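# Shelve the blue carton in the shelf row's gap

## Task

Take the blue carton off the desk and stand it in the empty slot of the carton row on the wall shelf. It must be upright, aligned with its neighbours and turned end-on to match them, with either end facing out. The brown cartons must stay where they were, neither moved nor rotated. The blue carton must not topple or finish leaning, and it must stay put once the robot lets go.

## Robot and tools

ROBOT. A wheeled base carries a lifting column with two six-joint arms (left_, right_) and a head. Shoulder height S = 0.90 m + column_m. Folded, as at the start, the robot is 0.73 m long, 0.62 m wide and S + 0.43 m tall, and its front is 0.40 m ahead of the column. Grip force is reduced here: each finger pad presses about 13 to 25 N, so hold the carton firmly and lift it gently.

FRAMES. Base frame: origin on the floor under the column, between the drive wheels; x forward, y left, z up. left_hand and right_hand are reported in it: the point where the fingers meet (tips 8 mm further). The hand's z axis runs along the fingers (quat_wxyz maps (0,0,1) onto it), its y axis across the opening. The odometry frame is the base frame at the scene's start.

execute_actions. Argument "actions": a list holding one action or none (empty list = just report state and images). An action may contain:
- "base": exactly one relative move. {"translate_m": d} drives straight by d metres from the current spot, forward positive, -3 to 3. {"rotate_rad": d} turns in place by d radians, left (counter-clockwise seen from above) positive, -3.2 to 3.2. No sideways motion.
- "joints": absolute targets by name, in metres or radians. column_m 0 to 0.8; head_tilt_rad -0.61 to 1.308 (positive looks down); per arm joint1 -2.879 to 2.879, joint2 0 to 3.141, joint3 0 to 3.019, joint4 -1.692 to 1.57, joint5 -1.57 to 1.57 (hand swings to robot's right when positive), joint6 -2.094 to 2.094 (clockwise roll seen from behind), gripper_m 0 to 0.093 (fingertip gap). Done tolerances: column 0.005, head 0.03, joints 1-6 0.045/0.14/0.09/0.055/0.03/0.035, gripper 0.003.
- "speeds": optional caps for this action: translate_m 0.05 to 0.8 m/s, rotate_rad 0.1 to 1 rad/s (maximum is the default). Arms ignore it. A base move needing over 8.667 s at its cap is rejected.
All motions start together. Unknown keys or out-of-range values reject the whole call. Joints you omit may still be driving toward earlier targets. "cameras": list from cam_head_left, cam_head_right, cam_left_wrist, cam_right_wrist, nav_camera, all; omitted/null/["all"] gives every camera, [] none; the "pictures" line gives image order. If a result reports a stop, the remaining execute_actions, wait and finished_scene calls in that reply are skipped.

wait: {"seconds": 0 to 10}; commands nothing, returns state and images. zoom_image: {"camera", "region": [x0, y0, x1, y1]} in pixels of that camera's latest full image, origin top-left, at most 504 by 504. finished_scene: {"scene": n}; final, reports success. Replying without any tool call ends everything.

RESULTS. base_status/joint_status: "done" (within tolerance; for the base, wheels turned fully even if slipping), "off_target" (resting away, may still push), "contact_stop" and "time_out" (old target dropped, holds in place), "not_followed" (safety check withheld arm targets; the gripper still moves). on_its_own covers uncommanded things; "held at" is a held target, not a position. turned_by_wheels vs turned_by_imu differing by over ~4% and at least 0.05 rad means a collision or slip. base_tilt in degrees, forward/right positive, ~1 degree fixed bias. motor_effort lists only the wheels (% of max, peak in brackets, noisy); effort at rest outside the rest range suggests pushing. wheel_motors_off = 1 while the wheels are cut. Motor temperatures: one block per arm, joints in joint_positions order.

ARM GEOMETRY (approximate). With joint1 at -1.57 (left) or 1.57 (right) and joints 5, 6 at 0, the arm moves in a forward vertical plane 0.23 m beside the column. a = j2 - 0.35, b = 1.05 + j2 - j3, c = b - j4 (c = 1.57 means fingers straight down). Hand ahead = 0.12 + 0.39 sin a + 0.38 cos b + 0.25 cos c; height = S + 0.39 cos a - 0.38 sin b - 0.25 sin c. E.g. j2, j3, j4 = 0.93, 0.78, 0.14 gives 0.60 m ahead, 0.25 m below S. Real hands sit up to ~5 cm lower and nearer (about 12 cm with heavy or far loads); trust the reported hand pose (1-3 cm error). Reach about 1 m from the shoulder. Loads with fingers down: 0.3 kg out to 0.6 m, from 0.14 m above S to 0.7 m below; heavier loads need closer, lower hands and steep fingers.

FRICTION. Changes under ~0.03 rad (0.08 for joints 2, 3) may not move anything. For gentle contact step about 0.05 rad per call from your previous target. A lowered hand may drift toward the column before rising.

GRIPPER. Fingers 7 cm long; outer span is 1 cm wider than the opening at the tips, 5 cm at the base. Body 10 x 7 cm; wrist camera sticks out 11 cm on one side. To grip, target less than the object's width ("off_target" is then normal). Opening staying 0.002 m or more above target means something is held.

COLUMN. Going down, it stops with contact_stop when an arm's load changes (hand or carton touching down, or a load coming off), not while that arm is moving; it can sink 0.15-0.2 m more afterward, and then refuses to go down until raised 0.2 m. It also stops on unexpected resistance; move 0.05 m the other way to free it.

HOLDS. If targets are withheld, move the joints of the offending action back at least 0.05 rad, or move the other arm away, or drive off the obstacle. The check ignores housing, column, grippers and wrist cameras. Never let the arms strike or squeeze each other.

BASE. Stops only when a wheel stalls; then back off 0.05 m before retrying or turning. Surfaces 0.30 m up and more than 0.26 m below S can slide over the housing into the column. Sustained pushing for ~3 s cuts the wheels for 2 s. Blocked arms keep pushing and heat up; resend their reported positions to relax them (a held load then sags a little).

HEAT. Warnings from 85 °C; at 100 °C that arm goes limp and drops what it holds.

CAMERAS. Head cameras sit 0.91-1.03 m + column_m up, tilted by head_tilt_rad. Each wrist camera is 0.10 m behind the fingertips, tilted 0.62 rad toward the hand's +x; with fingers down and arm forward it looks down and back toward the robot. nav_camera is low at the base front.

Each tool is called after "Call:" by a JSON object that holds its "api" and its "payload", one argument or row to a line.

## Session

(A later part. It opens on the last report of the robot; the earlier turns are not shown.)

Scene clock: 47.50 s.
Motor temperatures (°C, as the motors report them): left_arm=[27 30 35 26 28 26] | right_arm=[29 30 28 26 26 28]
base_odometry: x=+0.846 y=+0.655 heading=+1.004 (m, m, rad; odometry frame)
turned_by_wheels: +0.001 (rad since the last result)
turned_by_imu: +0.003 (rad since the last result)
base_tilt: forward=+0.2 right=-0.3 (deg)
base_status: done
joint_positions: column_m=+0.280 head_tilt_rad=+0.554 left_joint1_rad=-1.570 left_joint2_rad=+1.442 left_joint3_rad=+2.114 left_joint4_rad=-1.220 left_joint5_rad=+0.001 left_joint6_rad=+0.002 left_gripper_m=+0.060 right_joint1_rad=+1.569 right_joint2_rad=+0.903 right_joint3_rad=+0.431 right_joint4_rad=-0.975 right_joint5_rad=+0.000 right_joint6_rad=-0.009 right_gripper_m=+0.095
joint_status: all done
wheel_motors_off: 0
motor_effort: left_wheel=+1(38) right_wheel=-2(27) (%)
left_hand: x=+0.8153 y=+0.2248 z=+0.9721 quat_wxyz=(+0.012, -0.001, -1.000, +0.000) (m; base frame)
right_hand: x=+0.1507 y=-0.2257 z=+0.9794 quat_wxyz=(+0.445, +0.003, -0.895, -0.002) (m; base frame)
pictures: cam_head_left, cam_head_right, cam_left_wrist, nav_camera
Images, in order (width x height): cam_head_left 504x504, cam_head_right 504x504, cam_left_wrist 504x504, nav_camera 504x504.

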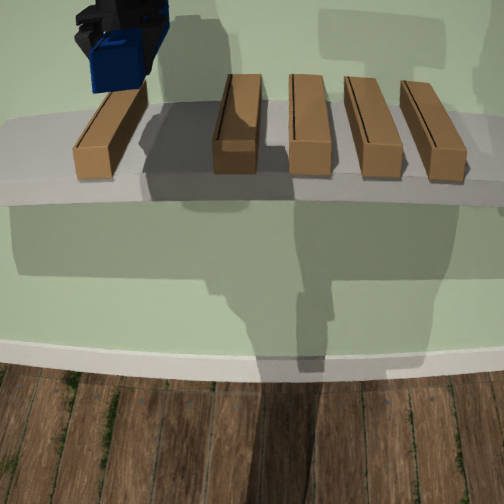

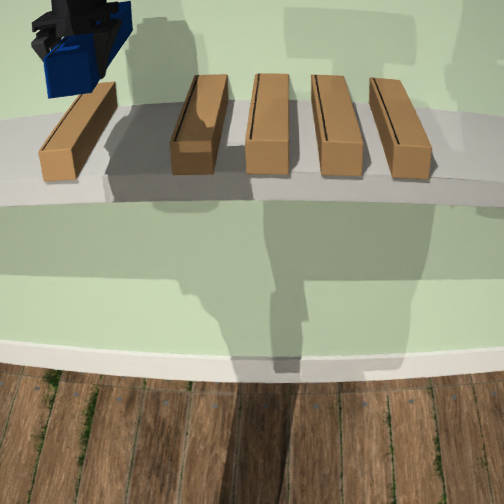

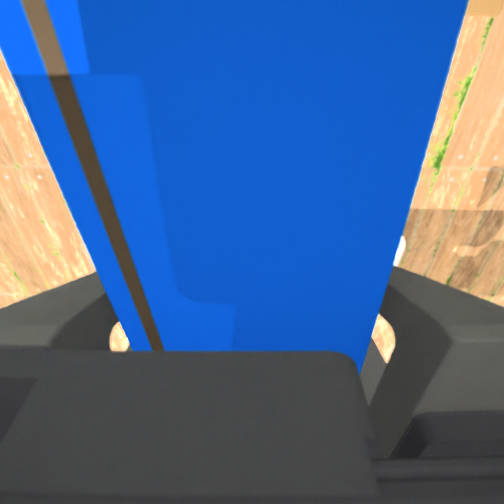

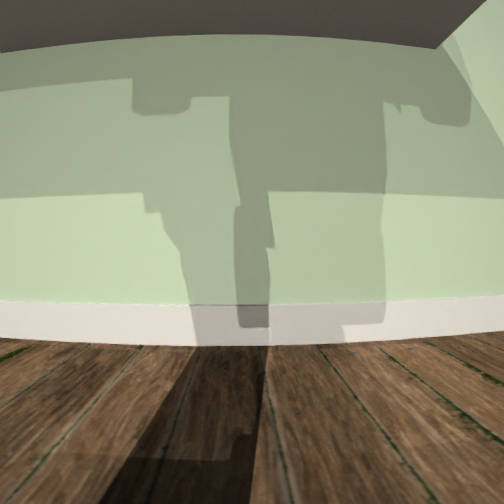

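Call:
{"api": "execute_actions", "payload": {
  "actions": [
    {"base":{"translate_m":0.09},"joints":{"column_m":0.2},"speeds":{"translate_m":0.15}}
  ],
  "cameras": ["cam_head_left","cam_left_wrist"]
}}

Scene clock: 49.23 s.
Motor temperatures (°C, as the motors report them): left_arm=[27 30 35 26 28 26] | right_arm=[29 30 28 26 26 28]
base_odometry: x=+0.894 y=+0.731 heading=+1.005 (m, m, rad; odometry frame)
turned_by_wheels: +0.000 (rad since the last result)
turned_by_imu: +0.001 (rad since the last result)
base_tilt: forward=+0.2 right=-0.4 (deg)
base_status: done
joint_positions: column_m=+0.200 head_tilt_rad=+0.554 left_joint1_rad=-1.570 left_joint2_rad=+1.443 left_joint3_rad=+2.114 left_joint4_rad=-1.220 left_joint5_rad=+0.001 left_joint6_rad=+0.002 left_gripper_m=+0.060 right_joint1_rad=+1.569 right_joint2_rad=+0.902 right_joint3_rad=+0.430 right_joint4_rad=-0.975 right_joint5_rad=+0.000 right_joint6_rad=-0.009 right_gripper_m=+0.095
joint_status: all done
wheel_motors_off: 0
motor_effort: left_wheel=+1(33) right_wheel=-1(27) (%)
left_hand: x=+0.8151 y=+0.2248 z=+0.8915 quat_wxyz=(+0.013, -0.001, -1.000, +0.000) (m; base frame)
right_hand: x=+0.1504 y=-0.2257 z=+0.8995 quat_wxyz=(+0.446, +0.003, -0.895, -0.002) (m; base frame)
pictures: cam_head_left, cam_left_wrist
Images, in order (width x height): cam_head_left 504x504, cam_left_wrist 504x504.

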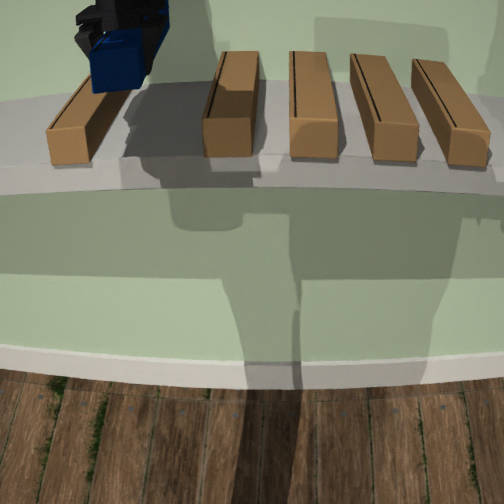

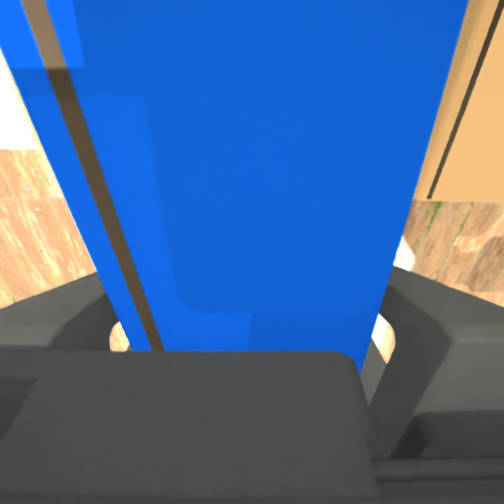

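Call:
{"api": "execute_actions", "payload": {
  "actions": [
    {"base":{"rotate_rad":0.025}}
  ],
  "cameras": ["cam_head_left","cam_left_wrist"]
}}

Scene clock: 50.23 s.
Motor temperatures (°C, as the motors report them): left_arm=[27 30 35 26 28 26] | right_arm=[29 30 28 26 26 28]
base_odometry: x=+0.894 y=+0.731 heading=+1.027 (m, m, rad; odometry frame)
turned_by_wheels: +0.023 (rad since the last result)
turned_by_imu: +0.023 (rad since the last result)
base_tilt: forward=+0.2 right=-0.3 (deg)
base_status: done
joint_positions: column_m=+0.200 head_tilt_rad=+0.554 left_joint1_rad=-1.569 left_joint2_rad=+1.443 left_joint3_rad=+2.114 left_joint4_rad=-1.220 left_joint5_rad=+0.001 left_joint6_rad=+0.002 left_gripper_m=+0.060 right_joint1_rad=+1.569 right_joint2_rad=+0.902 right_joint3_rad=+0.430 right_joint4_rad=-0.975 right_joint5_rad=+0.000 right_joint6_rad=-0.009 right_gripper_m=+0.095
joint_status: not commanded
wheel_motors_off: 0
motor_effort: left_wheel=-1(51) right_wheel=+0(48) (%)
left_hand: x=+0.8151 y=+0.2255 z=+0.8915 quat_wxyz=(+0.013, +0.000, -1.000, +0.000) (m; base frame)
right_hand: x=+0.1504 y=-0.2257 z=+0.8995 quat_wxyz=(+0.446, +0.003, -0.895, -0.002) (m; base frame)
pictures: cam_head_left, cam_left_wrist
Images, in order (width x height): cam_head_left 504x504, cam_left_wrist 504x504.

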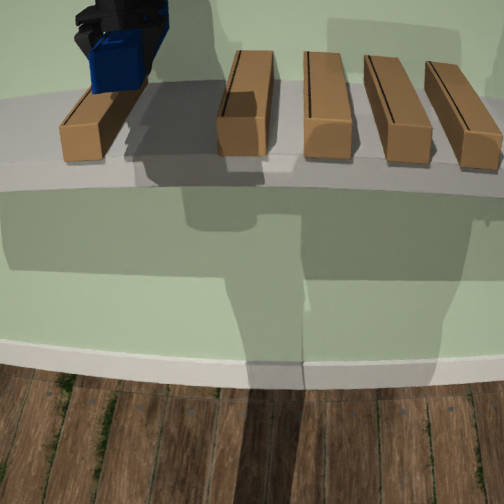

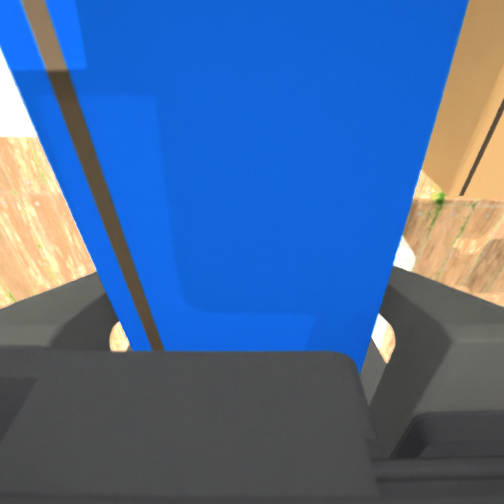

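Call:
{"api": "execute_actions", "payload": {
  "actions": [
    {"base":{"translate_m":0.07},"speeds":{"translate_m":0.1}}
  ],
  "cameras": ["cam_head_left","cam_head_right","cam_left_wrist"]
}}

Scene clock: 52.07 s.
Motor temperatures (°C, as the motors report them): left_arm=[27 30 35 26 28 26] | right_arm=[29 30 28 26 26 28]
base_odometry: x=+0.930 y=+0.791 heading=+1.029 (m, m, rad; odometry frame)
turned_by_wheels: +0.002 (rad since the last result)
turned_by_imu: +0.003 (rad since the last result)
base_tilt: forward=+0.1 right=-0.4 (deg)
base_status: done
joint_positions: column_m=+0.200 head_tilt_rad=+0.554 left_joint1_rad=-1.567 left_joint2_rad=+1.459 left_joint3_rad=+2.109 left_joint4_rad=-1.275 left_joint5_rad=-0.006 left_joint6_rad=-0.005 left_gripper_m=+0.060 right_joint1_rad=+1.569 right_joint2_rad=+0.902 right_joint3_rad=+0.430 right_joint4_rad=-0.975 right_joint5_rad=+0.000 right_joint6_rad=-0.009 right_gripper_m=+0.095
joint_status: not commanded
wheel_motors_off: 0
motor_effort: left_wheel=+1(46) right_wheel=-1(36) (%)
left_hand: x=+0.7965 y=+0.2277 z=+0.8801 quat_wxyz=(+0.051, +0.003, -0.999, -0.005) (m; base frame)
right_hand: x=+0.1504 y=-0.2257 z=+0.8995 quat_wxyz=(+0.446, +0.003, -0.895, -0.002) (m; base frame)
pictures: cam_head_left, cam_head_right, cam_left_wrist
Images, in order (width x height): cam_head_left 504x504, cam_head_right 504x504, cam_left_wrist 504x504.

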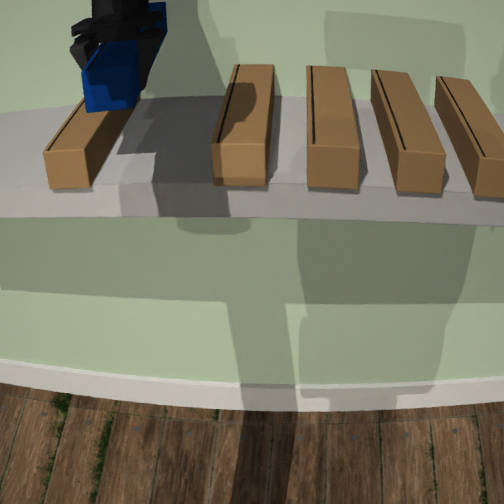

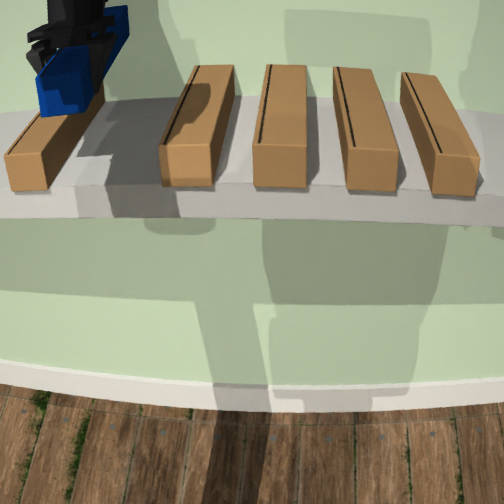

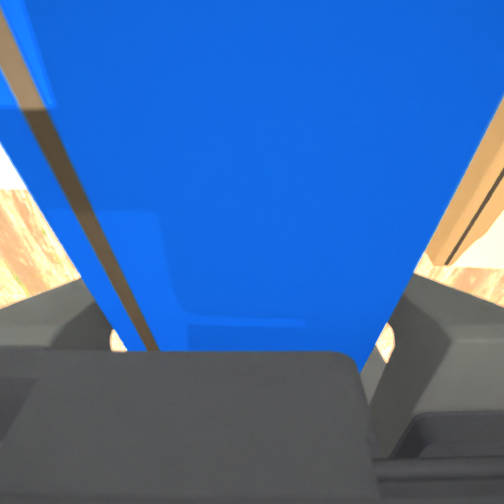

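Call:
{"api": "execute_actions", "payload": {
  "actions": [
    {"base":{"translate_m":-0.08},"speeds":{"translate_m":0.15}}
  ],
  "cameras": []
}}

Call:
{"api": "execute_actions", "payload": {
  "actions": [
    {"base":{"rotate_rad":-0.06},"joints":{"left_joint6_rad":-0.045}}
  ],
  "cameras": ["cam_head_left","cam_head_right","cam_left_wrist"]
}}

Scene clock: 54.03 s.
Motor temperatures (°C, as the motors report them): left_arm=[27 30 35 26 28 26] | right_arm=[29 30 28 26 26 28]
base_odometry: x=+0.889 y=+0.722 heading=+1.027 (m, m, rad; odometry frame)
turned_by_wheels: -0.002 (rad since the last result)
turned_by_imu: -0.002 (rad since the last result)
base_tilt: forward=+0.2 right=-0.3 (deg)
base_status: done
joint_positions: column_m=+0.200 head_tilt_rad=+0.554 left_joint1_rad=-1.567 left_joint2_rad=+1.459 left_joint3_rad=+2.109 left_joint4_rad=-1.228 left_joint5_rad=-0.003 left_joint6_rad=-0.001 left_gripper_m=+0.060 right_joint1_rad=+1.569 right_joint2_rad=+0.902 right_joint3_rad=+0.429 right_joint4_rad=-0.975 right_joint5_rad=+0.000 right_joint6_rad=-0.009 right_gripper_m=+0.095
joint_status: not commanded
wheel_motors_off: 0
motor_effort: left_wheel=-1(46) right_wheel=+0(44) (%)
left_hand: x=+0.8081 y=+0.2273 z=+0.8792 quat_wxyz=(+0.027, +0.002, -1.000, -0.003) (m; base frame)
right_hand: x=+0.1498 y=-0.2257 z=+0.8997 quat_wxyz=(+0.446, +0.003, -0.895, -0.002) (m; base frame)
pictures: none
No camera images: the call's "cameras" was empty. Leave "cameras" out to get every camera's image.

Scene clock: 55.00 s.
Motor temperatures (°C, as the motors report them): left_arm=[27 30 35 26 28 26] | right_arm=[29 30 28 26 26 28]
base_odometry: x=+0.889 y=+0.722 heading=+0.969 (m, m, rad; odometry frame)
turned_by_wheels: -0.058 (rad since the last result)
turned_by_imu: -0.058 (rad since the last result)
base_tilt: forward=+0.0 right=-0.4 (deg)
base_status: done
joint_positions: column_m=+0.200 head_tilt_rad=+0.554 left_joint1_rad=-1.570 left_joint2_rad=+1.459 left_joint3_rad=+2.109 left_joint4_rad=-1.228 left_joint5_rad=-0.001 left_joint6_rad=-0.039 left_gripper_m=+0.060 right_joint1_rad=+1.569 right_joint2_rad=+0.902 right_joint3_rad=+0.429 right_joint4_rad=-0.975 right_joint5_rad=+0.000 right_joint6_rad=-0.009 right_gripper_m=+0.095
joint_status: all done
wheel_motors_off: 0
motor_effort: left_wheel=+2(42) right_wheel=-1(38) (%)
left_hand: x=+0.8081 y=+0.2254 z=+0.8792 quat_wxyz=(+0.027, +0.020, -0.999, -0.002) (m; base frame)
right_hand: x=+0.1498 y=-0.2257 z=+0.8997 quat_wxyz=(+0.446, +0.003, -0.895, -0.002) (m; base frame)
pictures: cam_head_left, cam_head_right, cam_left_wrist
Images, in order (width x height): cam_head_left 504x504, cam_head_right 504x504, cam_left_wrist 504x504.

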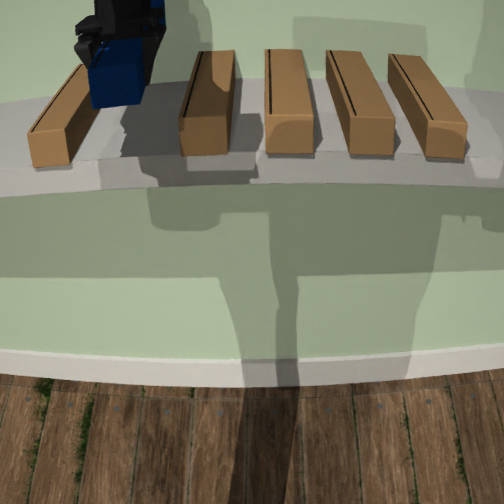

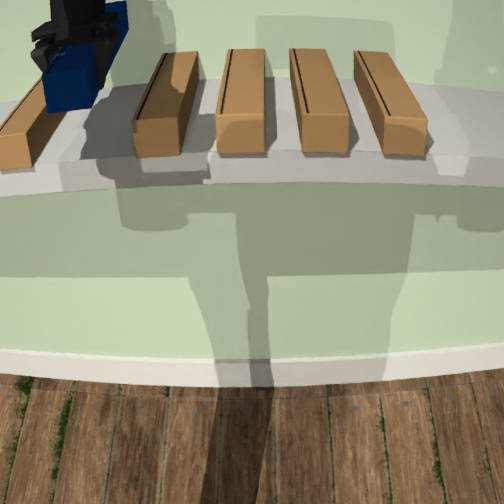

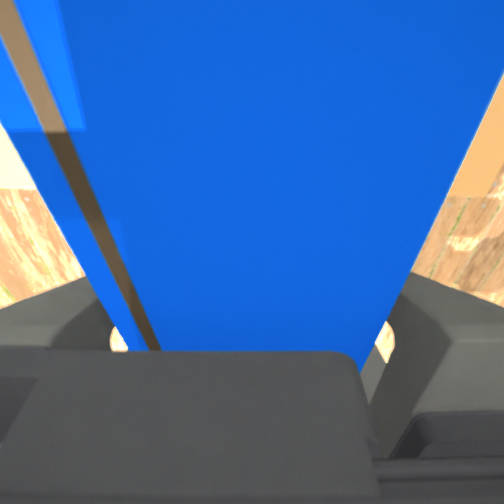

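Call:
{"api": "execute_actions", "payload": {
  "actions": [
    {"joints":{"column_m":0.165}}
  ],
  "cameras": ["cam_head_left","cam_head_right","cam_left_wrist"]
}}

Scene clock: 56.20 s.
Motor temperatures (°C, as the motors report them): left_arm=[27 30 35 26 28 26] | right_arm=[29 30 28 26 26 28]
base_odometry: x=+0.889 y=+0.722 heading=+0.969 (m, m, rad; odometry frame)
turned_by_wheels: +0.000 (rad since the last result)
turned_by_imu: +0.001 (rad since the last result)
base_tilt: forward=+0.2 right=-0.2 (deg)
base_status: not commanded
joint_positions: column_m=+0.165 head_tilt_rad=+0.554 left_joint1_rad=-1.570 left_joint2_rad=+1.459 left_joint3_rad=+2.109 left_joint4_rad=-1.228 left_joint5_rad=-0.001 left_joint6_rad=-0.039 left_gripper_m=+0.060 right_joint1_rad=+1.569 right_joint2_rad=+0.902 right_joint3_rad=+0.429 right_joint4_rad=-0.975 right_joint5_rad=+0.000 right_joint6_rad=-0.009 right_gripper_m=+0.095
joint_status: all done
wheel_motors_off: 0
motor_effort: left_wheel=+3(3) right_wheel=-2(3) (%)
left_hand: x=+0.8081 y=+0.2254 z=+0.8442 quat_wxyz=(+0.027, +0.020, -0.999, -0.002) (m; base frame)
right_hand: x=+0.1498 y=-0.2257 z=+0.8647 quat_wxyz=(+0.446, +0.003, -0.895, -0.002) (m; base frame)
pictures: cam_head_left, cam_head_right, cam_left_wrist
Images, in order (width x height): cam_head_left 504x504, cam_head_right 504x504, cam_left_wrist 504x504.

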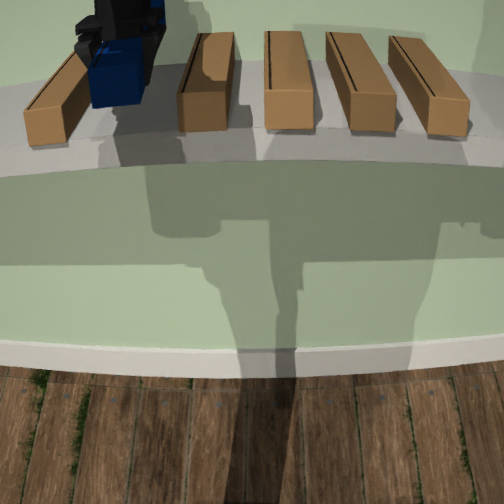

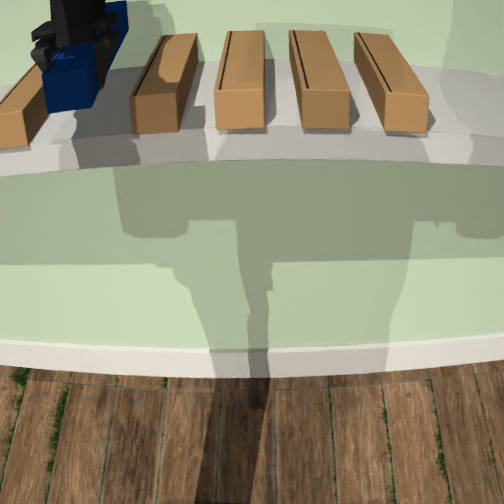

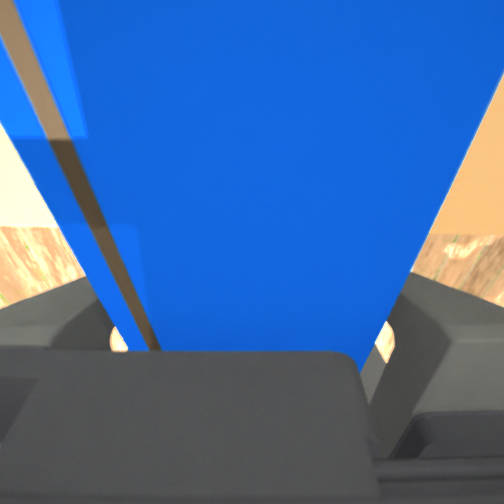

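Call:
{"api": "execute_actions", "payload": {
  "actions": [
    {"joints":{"column_m":0.13}}
  ],
  "cameras": ["cam_head_left","cam_left_wrist"]
}}

Scene clock: 57.40 s.
Motor temperatures (°C, as the motors report them): left_arm=[27 30 35 26 28 26] | right_arm=[29 30 28 26 26 28]
base_odometry: x=+0.889 y=+0.722 heading=+0.969 (m, m, rad; odometry frame)
turned_by_wheels: +0.000 (rad since the last result)
turned_by_imu: +0.001 (rad since the last result)
base_tilt: forward=+0.2 right=-0.3 (deg)
base_status: not commanded
joint_positions: column_m=+0.130 head_tilt_rad=+0.554 left_joint1_rad=-1.570 left_joint2_rad=+1.459 left_joint3_rad=+2.109 left_joint4_rad=-1.228 left_joint5_rad=-0.001 left_joint6_rad=-0.039 left_gripper_m=+0.060 right_joint1_rad=+1.569 right_joint2_rad=+0.902 right_joint3_rad=+0.429 right_joint4_rad=-0.975 right_joint5_rad=+0.000 right_joint6_rad=-0.009 right_gripper_m=+0.095
joint_status: all done
wheel_motors_off: 0
motor_effort: left_wheel=+3(3) right_wheel=-4(4) (%)
left_hand: x=+0.8081 y=+0.2254 z=+0.8092 quat_wxyz=(+0.027, +0.020, -0.999, -0.002) (m; base frame)
right_hand: x=+0.1498 y=-0.2257 z=+0.8297 quat_wxyz=(+0.446, +0.003, -0.895, -0.002) (m; base frame)
pictures: cam_head_left, cam_left_wrist
Images, in order (width x height): cam_head_left 504x504, cam_left_wrist 504x504.

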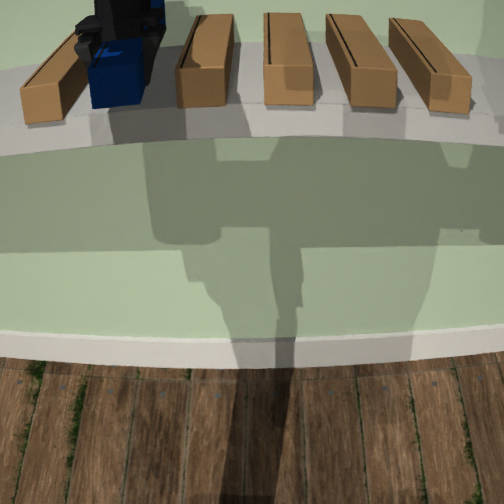

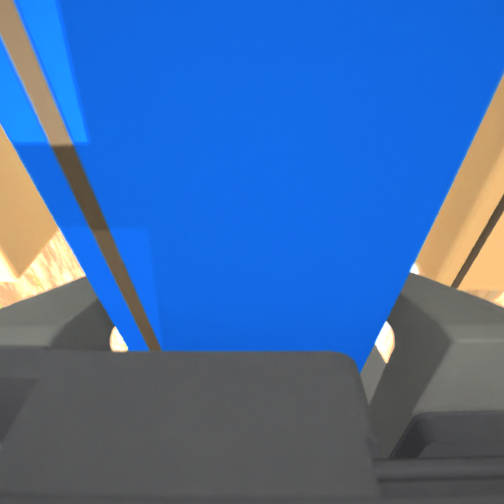

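Call:
{"api": "execute_actions", "payload": {
  "actions": [
    {"base":{"rotate_rad":0.009}}
  ],
  "cameras": []
}}

Call:
{"api": "execute_actions", "payload": {
  "actions": [
    {"joints":{"column_m":0.1}}
  ],
  "cameras": ["cam_head_left","cam_left_wrist"]
}}

Scene clock: 58.20 s.
Motor temperatures (°C, as the motors report them): left_arm=[27 30 35 26 28 26] | right_arm=[29 30 28 26 26 28]
base_odometry: x=+0.889 y=+0.722 heading=+0.977 (m, m, rad; odometry frame)
turned_by_wheels: +0.008 (rad since the last result)
turned_by_imu: +0.008 (rad since the last result)
base_tilt: forward=+0.1 right=-0.4 (deg)
base_status: done
joint_positions: column_m=+0.130 head_tilt_rad=+0.554 left_joint1_rad=-1.568 left_joint2_rad=+1.459 left_joint3_rad=+2.109 left_joint4_rad=-1.228 left_joint5_rad=-0.001 left_joint6_rad=-0.039 left_gripper_m=+0.060 right_joint1_rad=+1.569 right_joint2_rad=+0.902 right_joint3_rad=+0.429 right_joint4_rad=-0.975 right_joint5_rad=+0.000 right_joint6_rad=-0.009 right_gripper_m=+0.095
joint_status: not commanded
wheel_motors_off: 0
motor_effort: left_wheel=+0(30) right_wheel=+0(39) (%)
left_hand: x=+0.8081 y=+0.2265 z=+0.8092 quat_wxyz=(+0.027, +0.020, -0.999, -0.002) (m; base frame)
right_hand: x=+0.1498 y=-0.2257 z=+0.8297 quat_wxyz=(+0.446, +0.003, -0.895, -0.002) (m; base frame)
pictures: none
No camera images: the call's "cameras" was empty. Leave "cameras" out to get every camera's image.

Scene clock: 59.17 s.
Motor temperatures (°C, as the motors report them): left_arm=[27 30 35 26 28 26] | right_arm=[29 30 28 26 26 28]
base_odometry: x=+0.889 y=+0.722 heading=+0.977 (m, m, rad; odometry frame)
turned_by_wheels: +0.000 (rad since the last result)
turned_by_imu: +0.000 (rad since the last result)
base_tilt: forward=+0.1 right=-0.3 (deg)
base_status: not commanded
joint_positions: column_m=+0.100 head_tilt_rad=+0.554 left_joint1_rad=-1.568 left_joint2_rad=+1.459 left_joint3_rad=+2.109 left_joint4_rad=-1.228 left_joint5_rad=-0.001 left_joint6_rad=-0.039 left_gripper_m=+0.060 right_joint1_rad=+1.569 right_joint2_rad=+0.902 right_joint3_rad=+0.429 right_joint4_rad=-0.975 right_joint5_rad=+0.000 right_joint6_rad=-0.009 right_gripper_m=+0.095
joint_status: all done
wheel_motors_off: 0
motor_effort: left_wheel=+0(1) right_wheel=+4(3) (%)
left_hand: x=+0.8081 y=+0.2265 z=+0.7792 quat_wxyz=(+0.027, +0.020, -0.999, -0.002) (m; base frame)
right_hand: x=+0.1498 y=-0.2257 z=+0.7997 quat_wxyz=(+0.446, +0.003, -0.895, -0.002) (m; base frame)
pictures: cam_head_left, cam_left_wrist
Images, in order (width x height): cam_head_left 504x504, cam_left_wrist 504x504.

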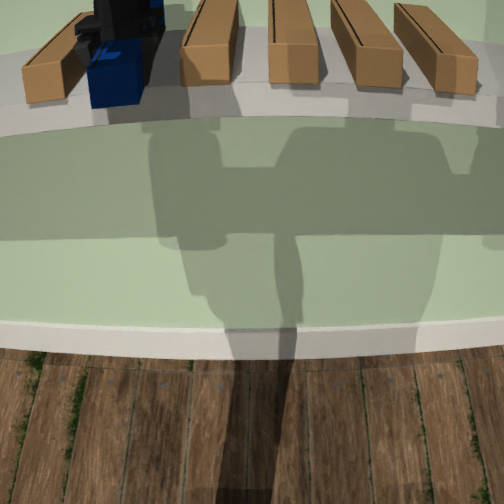

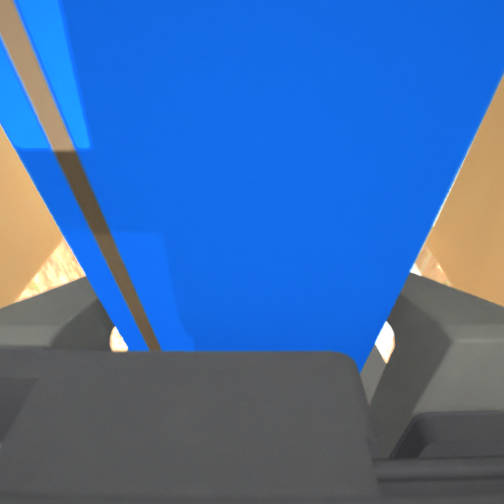

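Raise head view, lower more.

Call:
{"api": "execute_actions", "payload": {
  "actions": [
    {"joints":{"column_m":0.075,"head_tilt_rad":0.42}}
  ],
  "cameras": ["cam_head_left","cam_left_wrist"]
}}

Scene clock: 60.17 s.
Motor temperatures (°C, as the motors report them): left_arm=[27 30 35 26 28 26] | right_arm=[29 30 28 26 26 28]
base_odometry: x=+0.889 y=+0.722 heading=+0.977 (m, m, rad; odometry frame)
turned_by_wheels: +0.000 (rad since the last result)
turned_by_imu: +0.000 (rad since the last result)
base_tilt: forward=+0.1 right=-0.4 (deg)
base_status: not commanded
joint_positions: column_m=+0.075 head_tilt_rad=+0.439 left_joint1_rad=-1.568 left_joint2_rad=+1.436 left_joint3_rad=+2.109 left_joint4_rad=-1.246 left_joint5_rad=-0.001 left_joint6_rad=-0.039 left_gripper_m=+0.060 right_joint1_rad=+1.569 right_joint2_rad=+0.902 right_joint3_rad=+0.429 right_joint4_rad=-0.975 right_joint5_rad=+0.000 right_joint6_rad=-0.009 right_gripper_m=+0.095
joint_status: all done
wheel_motors_off: 0
motor_effort: left_wheel=+0(1) right_wheel=+3(3) (%)
left_hand: x=+0.8086 y=+0.2265 z=+0.7700 quat_wxyz=(+0.024, +0.020, -0.999, -0.002) (m; base frame)
right_hand: x=+0.1498 y=-0.2257 z=+0.7747 quat_wxyz=(+0.446, +0.003, -0.895, -0.002) (m; base frame)
pictures: cam_head_left, cam_left_wrist
Images, in order (width x height): cam_head_left 504x504, cam_left_wrist 504x504.

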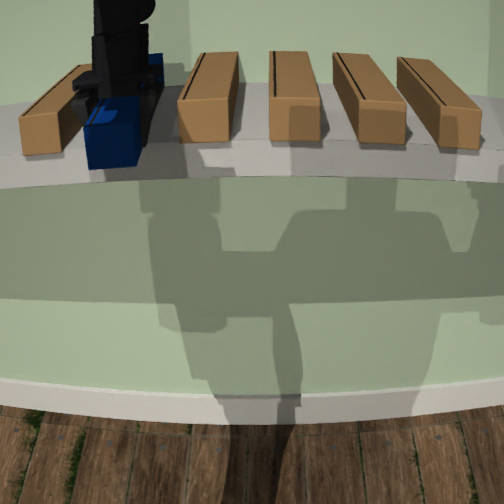

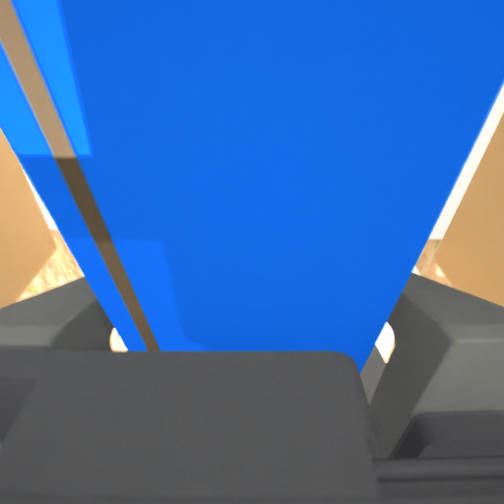

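Call:
{"api": "execute_actions", "payload": {
  "actions": [
    {"joints":{"column_m":0.088}}
  ],
  "cameras": []
}}

Call:
{"api": "execute_actions", "payload": {
  "actions": [
    {"joints":{"left_gripper_m":0.076}}
  ],
  "cameras": ["cam_head_left","cam_left_wrist"]
}}

Scene clock: 61.07 s.
Motor temperatures (°C, as the motors report them): left_arm=[27 30 35 26 28 26] | right_arm=[29 30 28 26 26 28]
base_odometry: x=+0.889 y=+0.722 heading=+0.977 (m, m, rad; odometry frame)
turned_by_wheels: +0.000 (rad since the last result)
turned_by_imu: +0.000 (rad since the last result)
base_tilt: forward=+0.1 right=-0.4 (deg)
base_status: not commanded
joint_positions: column_m=+0.088 head_tilt_rad=+0.438 left_joint1_rad=-1.568 left_joint2_rad=+1.439 left_joint3_rad=+2.109 left_joint4_rad=-1.230 left_joint5_rad=-0.001 left_joint6_rad=-0.039 left_gripper_m=+0.060 right_joint1_rad=+1.569 right_joint2_rad=+0.902 right_joint3_rad=+0.429 right_joint4_rad=-0.975 right_joint5_rad=+0.000 right_joint6_rad=-0.009 right_gripper_m=+0.095
joint_status: all done
wheel_motors_off: 0
motor_effort: left_wheel=-1(1) right_wheel=+5(5) (%)
left_hand: x=+0.8119 y=+0.2265 z=+0.7809 quat_wxyz=(+0.018, +0.020, -1.000, -0.002) (m; base frame)
right_hand: x=+0.1498 y=-0.2257 z=+0.7876 quat_wxyz=(+0.446, +0.003, -0.895, -0.002) (m; base frame)
pictures: none
No camera images: the call's "cameras" was empty. Leave "cameras" out to get every camera's image.

Scene clock: 61.73 s.
Motor temperatures (°C, as the motors report them): left_arm=[27 30 35 26 28 26] | right_arm=[29 30 28 26 26 28]
base_odometry: x=+0.889 y=+0.722 heading=+0.977 (m, m, rad; odometry frame)
turned_by_wheels: +0.000 (rad since the last result)
turned_by_imu: +0.000 (rad since the last result)
base_tilt: forward=+0.3 right=-0.4 (deg)
base_status: not commanded
joint_positions: column_m=+0.088 head_tilt_rad=+0.438 left_joint1_rad=-1.568 left_joint2_rad=+1.439 left_joint3_rad=+2.109 left_joint4_rad=-1.230 left_joint5_rad=-0.001 left_joint6_rad=-0.039 left_gripper_m=+0.076 right_joint1_rad=+1.569 right_joint2_rad=+0.902 right_joint3_rad=+0.429 right_joint4_rad=-0.975 right_joint5_rad=+0.000 right_joint6_rad=-0.009 right_gripper_m=+0.095
joint_status: all done
wheel_motors_off: 0
motor_effort: left_wheel=-1(1) right_wheel=+2(4) (%)
left_hand: x=+0.8119 y=+0.2265 z=+0.7809 quat_wxyz=(+0.018, +0.020, -1.000, -0.002) (m; base frame)
right_hand: x=+0.1498 y=-0.2257 z=+0.7876 quat_wxyz=(+0.446, +0.003, -0.895, -0.002) (m; base frame)
pictures: cam_head_left, cam_left_wrist
Images, in order (width x height): cam_head_left 504x504, cam_left_wrist 504x504.

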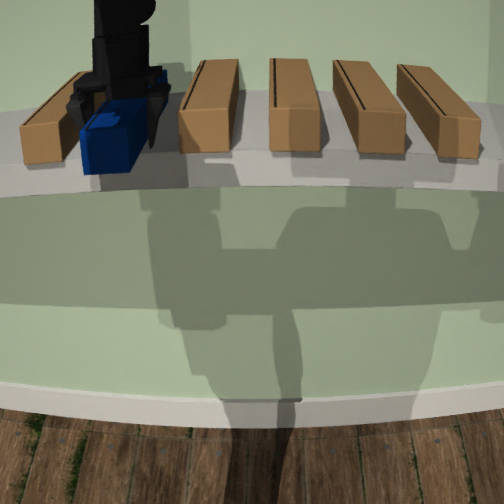

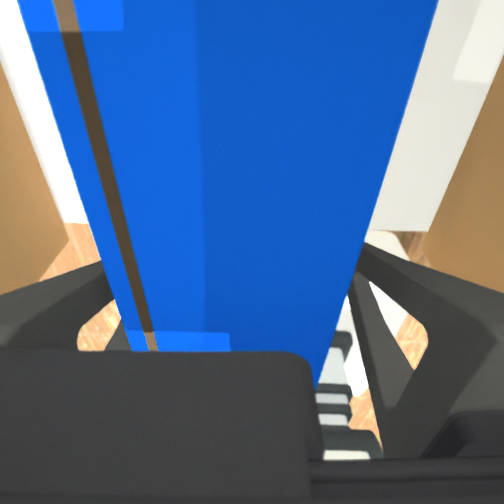

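Call:
{"api": "execute_actions", "payload": {
  "actions": [
    {"joints":{"left_gripper_m":0.0}}
  ],
  "cameras": []
}}

Call:
{"api": "execute_actions", "payload": {
  "actions": [
    {"joints":{"column_m":0.096}}
  ],
  "cameras": []
}}

Call:
{"api": "execute_actions", "payload": {
  "actions": [
    {"base":{"translate_m":0.04},"speeds":{"translate_m":0.05}}
  ],
  "cameras": ["cam_head_left","cam_left_wrist"]
}}

Scene clock: 62.63 s.
Motor temperatures (°C, as the motors report them): left_arm=[27 30 36 26 28 26] | right_arm=[29 30 28 26 26 28]
base_odometry: x=+0.889 y=+0.722 heading=+0.977 (m, m, rad; odometry frame)
turned_by_wheels: +0.000 (rad since the last result)
turned_by_imu: +0.000 (rad since the last result)
base_tilt: forward=+0.1 right=-0.3 (deg)
base_status: not commanded
joint_positions: column_m=+0.088 head_tilt_rad=+0.438 left_joint1_rad=-1.568 left_joint2_rad=+1.439 left_joint3_rad=+2.109 left_joint4_rad=-1.230 left_joint5_rad=-0.001 left_joint6_rad=-0.039 left_gripper_m=+0.060 right_joint1_rad=+1.569 right_joint2_rad=+0.902 right_joint3_rad=+0.429 right_joint4_rad=-0.975 right_joint5_rad=+0.000 right_joint6_rad=-0.009 right_gripper_m=+0.095
joint_status: left_gripper_m off_target (ended at +0.060, target +0.000)
wheel_motors_off: 0
motor_effort: left_wheel=+0(0) right_wheel=+1(4) (%)
left_hand: x=+0.8119 y=+0.2265 z=+0.7809 quat_wxyz=(+0.018, +0.020, -1.000, -0.002) (m; base frame)
right_hand: x=+0.1498 y=-0.2257 z=+0.7876 quat_wxyz=(+0.446, +0.003, -0.895, -0.002) (m; base frame)
pictures: none
No camera images: the call's "cameras" was empty. Leave "cameras" out to get every camera's image.

Scene clock: 63.27 s.
Motor temperatures (°C, as the motors report them): left_arm=[27 31 36 26 28 26] | right_arm=[29 30 28 26 26 28]
base_odometry: x=+0.889 y=+0.722 heading=+0.977 (m, m, rad; odometry frame)
turned_by_wheels: +0.000 (rad since the last result)
turned_by_imu: +0.000 (rad since the last result)
base_tilt: forward=+0.1 right=-0.3 (deg)
base_status: not commanded
joint_positions: column_m=+0.096 head_tilt_rad=+0.438 left_joint1_rad=-1.568 left_joint2_rad=+1.439 left_joint3_rad=+2.109 left_joint4_rad=-1.229 left_joint5_rad=-0.001 left_joint6_rad=-0.039 left_gripper_m=+0.060 right_joint1_rad=+1.569 right_joint2_rad=+0.902 right_joint3_rad=+0.429 right_joint4_rad=-0.975 right_joint5_rad=+0.000 right_joint6_rad=-0.009 right_gripper_m=+0.095
joint_status: all done
wheel_motors_off: 0
motor_effort: left_wheel=-1(1) right_wheel=+3(2) (%)
left_hand: x=+0.8120 y=+0.2265 z=+0.7887 quat_wxyz=(+0.018, +0.020, -1.000, -0.002) (m; base frame)
right_hand: x=+0.1498 y=-0.2257 z=+0.7956 quat_wxyz=(+0.446, +0.003, -0.895, -0.002) (m; base frame)
pictures: none
No camera images: the call's "cameras" was empty. Leave "cameras" out to get every camera's image.

Scene clock: 64.77 s.
Motor temperatures (°C, as the motors report them): left_arm=[27 31 36 26 28 26] | right_arm=[29 30 28 26 26 28]
base_odometry: x=+0.911 y=+0.755 heading=+0.976 (m, m, rad; odometry frame)
turned_by_wheels: -0.001 (rad since the last result)
turned_by_imu: -0.001 (rad since the last result)
base_tilt: forward=+0.1 right=-0.4 (deg)
base_status: done
joint_positions: column_m=+0.096 head_tilt_rad=+0.438 left_joint1_rad=-1.568 left_joint2_rad=+1.439 left_joint3_rad=+2.109 left_joint4_rad=-1.226 left_joint5_rad=-0.001 left_joint6_rad=-0.039 left_gripper_m=+0.060 right_joint1_rad=+1.569 right_joint2_rad=+0.902 right_joint3_rad=+0.429 right_joint4_rad=-0.975 right_joint5_rad=+0.000 right_joint6_rad=-0.009 right_gripper_m=+0.095
joint_status: not commanded
wheel_motors_off: 0
motor_effort: left_wheel=-1(35) right_wheel=+1(43) (%)
left_hand: x=+0.8127 y=+0.2265 z=+0.7886 quat_wxyz=(+0.016, +0.020, -1.000, -0.002) (m; base frame)
right_hand: x=+0.1502 y=-0.2257 z=+0.7955 quat_wxyz=(+0.446, +0.003, -0.895, -0.002) (m; base frame)
pictures: cam_head_left, cam_left_wrist
Images, in order (width x height): cam_head_left 504x504, cam_left_wrist 504x504.

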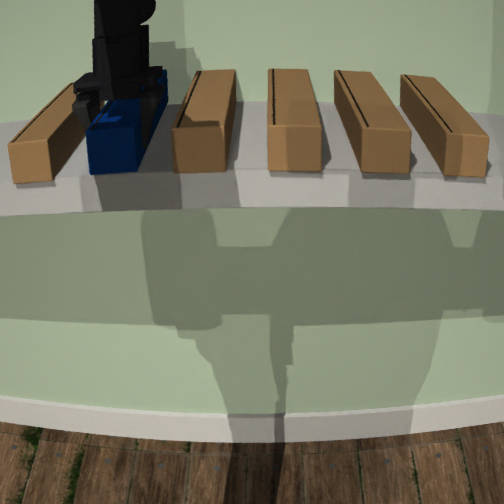

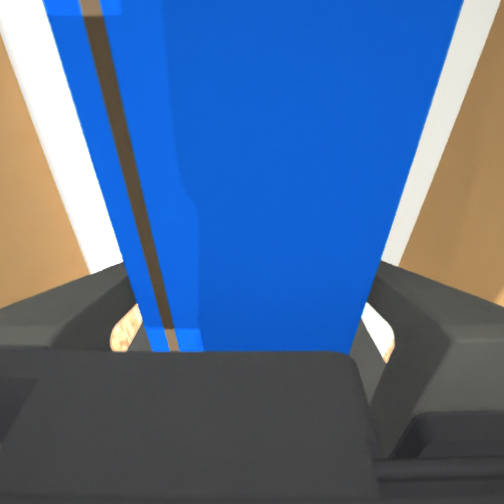

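Call:
{"api": "zoom_image", "payload": {
  "camera": "cam_head_left",
  "region": [0,40,260,240]
}}

Region (0, 40, 260, 240) of cam_head_left's 504x504 image, scaled by 1.938, with more detail than that image has; it fills the top 388 rows of this view, and the rest is white.

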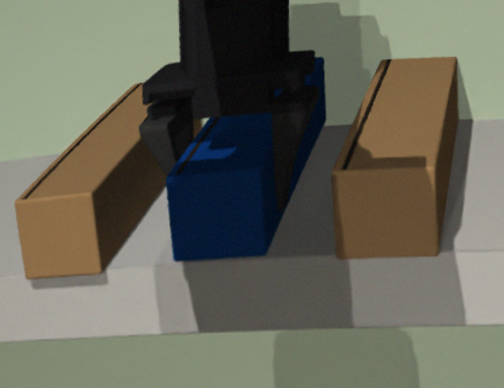

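Call:
{"api": "execute_actions", "payload": {
  "actions": [
    {"joints":{"left_gripper_m":0.078}}
  ],
  "cameras": []
}}

Call:
{"api": "execute_actions", "payload": {
  "actions": [
    {"joints":{"column_m":0.25}}
  ],
  "cameras": ["cam_head_left","cam_left_wrist"]
}}

Scene clock: 65.63 s.
Motor temperatures (°C, as the motors report them): left_arm=[27 31 36 26 28 26] | right_arm=[29 30 28 26 26 28]
base_odometry: x=+0.911 y=+0.755 heading=+0.976 (m, m, rad; odometry frame)
turned_by_wheels: +0.000 (rad since the last result)
turned_by_imu: +0.000 (rad since the last result)
base_tilt: forward=+0.1 right=-0.3 (deg)
base_status: not commanded
joint_positions: column_m=+0.096 head_tilt_rad=+0.438 left_joint1_rad=-1.568 left_joint2_rad=+1.439 left_joint3_rad=+2.109 left_joint4_rad=-1.226 left_joint5_rad=-0.001 left_joint6_rad=-0.039 left_gripper_m=+0.078 right_joint1_rad=+1.569 right_joint2_rad=+0.902 right_joint3_rad=+0.429 right_joint4_rad=-0.975 right_joint5_rad=+0.000 right_joint6_rad=-0.009 right_gripper_m=+0.095
joint_status: all done
wheel_motors_off: 0
motor_effort: left_wheel=-2(1) right_wheel=+0(1) (%)
left_hand: x=+0.8127 y=+0.2265 z=+0.7886 quat_wxyz=(+0.016, +0.020, -1.000, -0.002) (m; base frame)
right_hand: x=+0.1502 y=-0.2257 z=+0.7955 quat_wxyz=(+0.446, +0.003, -0.895, -0.002) (m; base frame)
pictures: none
No camera images: the call's "cameras" was empty. Leave "cameras" out to get every camera's image.

Scene clock: 68.23 s.
Motor temperatures (°C, as the motors report them): left_arm=[27 31 36 26 28 26] | right_arm=[29 30 28 26 26 28]
base_odometry: x=+0.911 y=+0.755 heading=+0.976 (m, m, rad; odometry frame)
turned_by_wheels: +0.000 (rad since the last result)
turned_by_imu: +0.001 (rad since the last result)
base_tilt: forward=+0.1 right=-0.4 (deg)
base_status: not commanded
joint_positions: column_m=+0.250 head_tilt_rad=+0.438 left_joint1_rad=-1.568 left_joint2_rad=+1.439 left_joint3_rad=+2.109 left_joint4_rad=-1.226 left_joint5_rad=-0.001 left_joint6_rad=-0.039 left_gripper_m=+0.078 right_joint1_rad=+1.569 right_joint2_rad=+0.902 right_joint3_rad=+0.429 right_joint4_rad=-0.975 right_joint5_rad=+0.000 right_joint6_rad=-0.009 right_gripper_m=+0.095
joint_status: all done
wheel_motors_off: 0
motor_effort: left_wheel=-2(1) right_wheel=+1(3) (%)
left_hand: x=+0.8127 y=+0.2265 z=+0.9426 quat_wxyz=(+0.016, +0.020, -1.000, -0.002) (m; base frame)
right_hand: x=+0.1502 y=-0.2257 z=+0.9494 quat_wxyz=(+0.446, +0.003, -0.895, -0.002) (m; base frame)
pictures: cam_head_left, cam_left_wrist
Images, in order (width x height): cam_head_left 504x504, cam_left_wrist 504x504.

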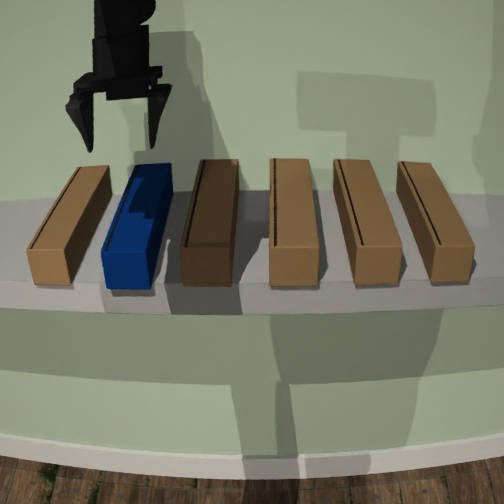

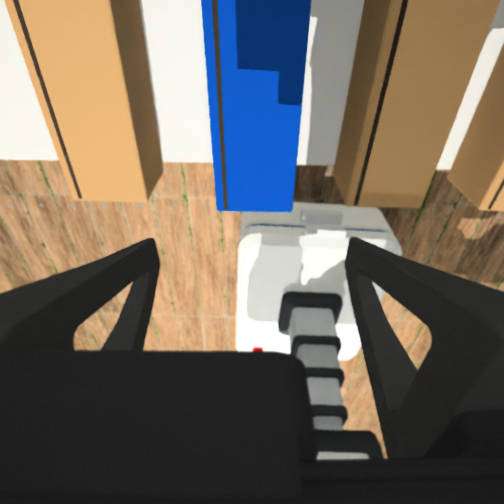

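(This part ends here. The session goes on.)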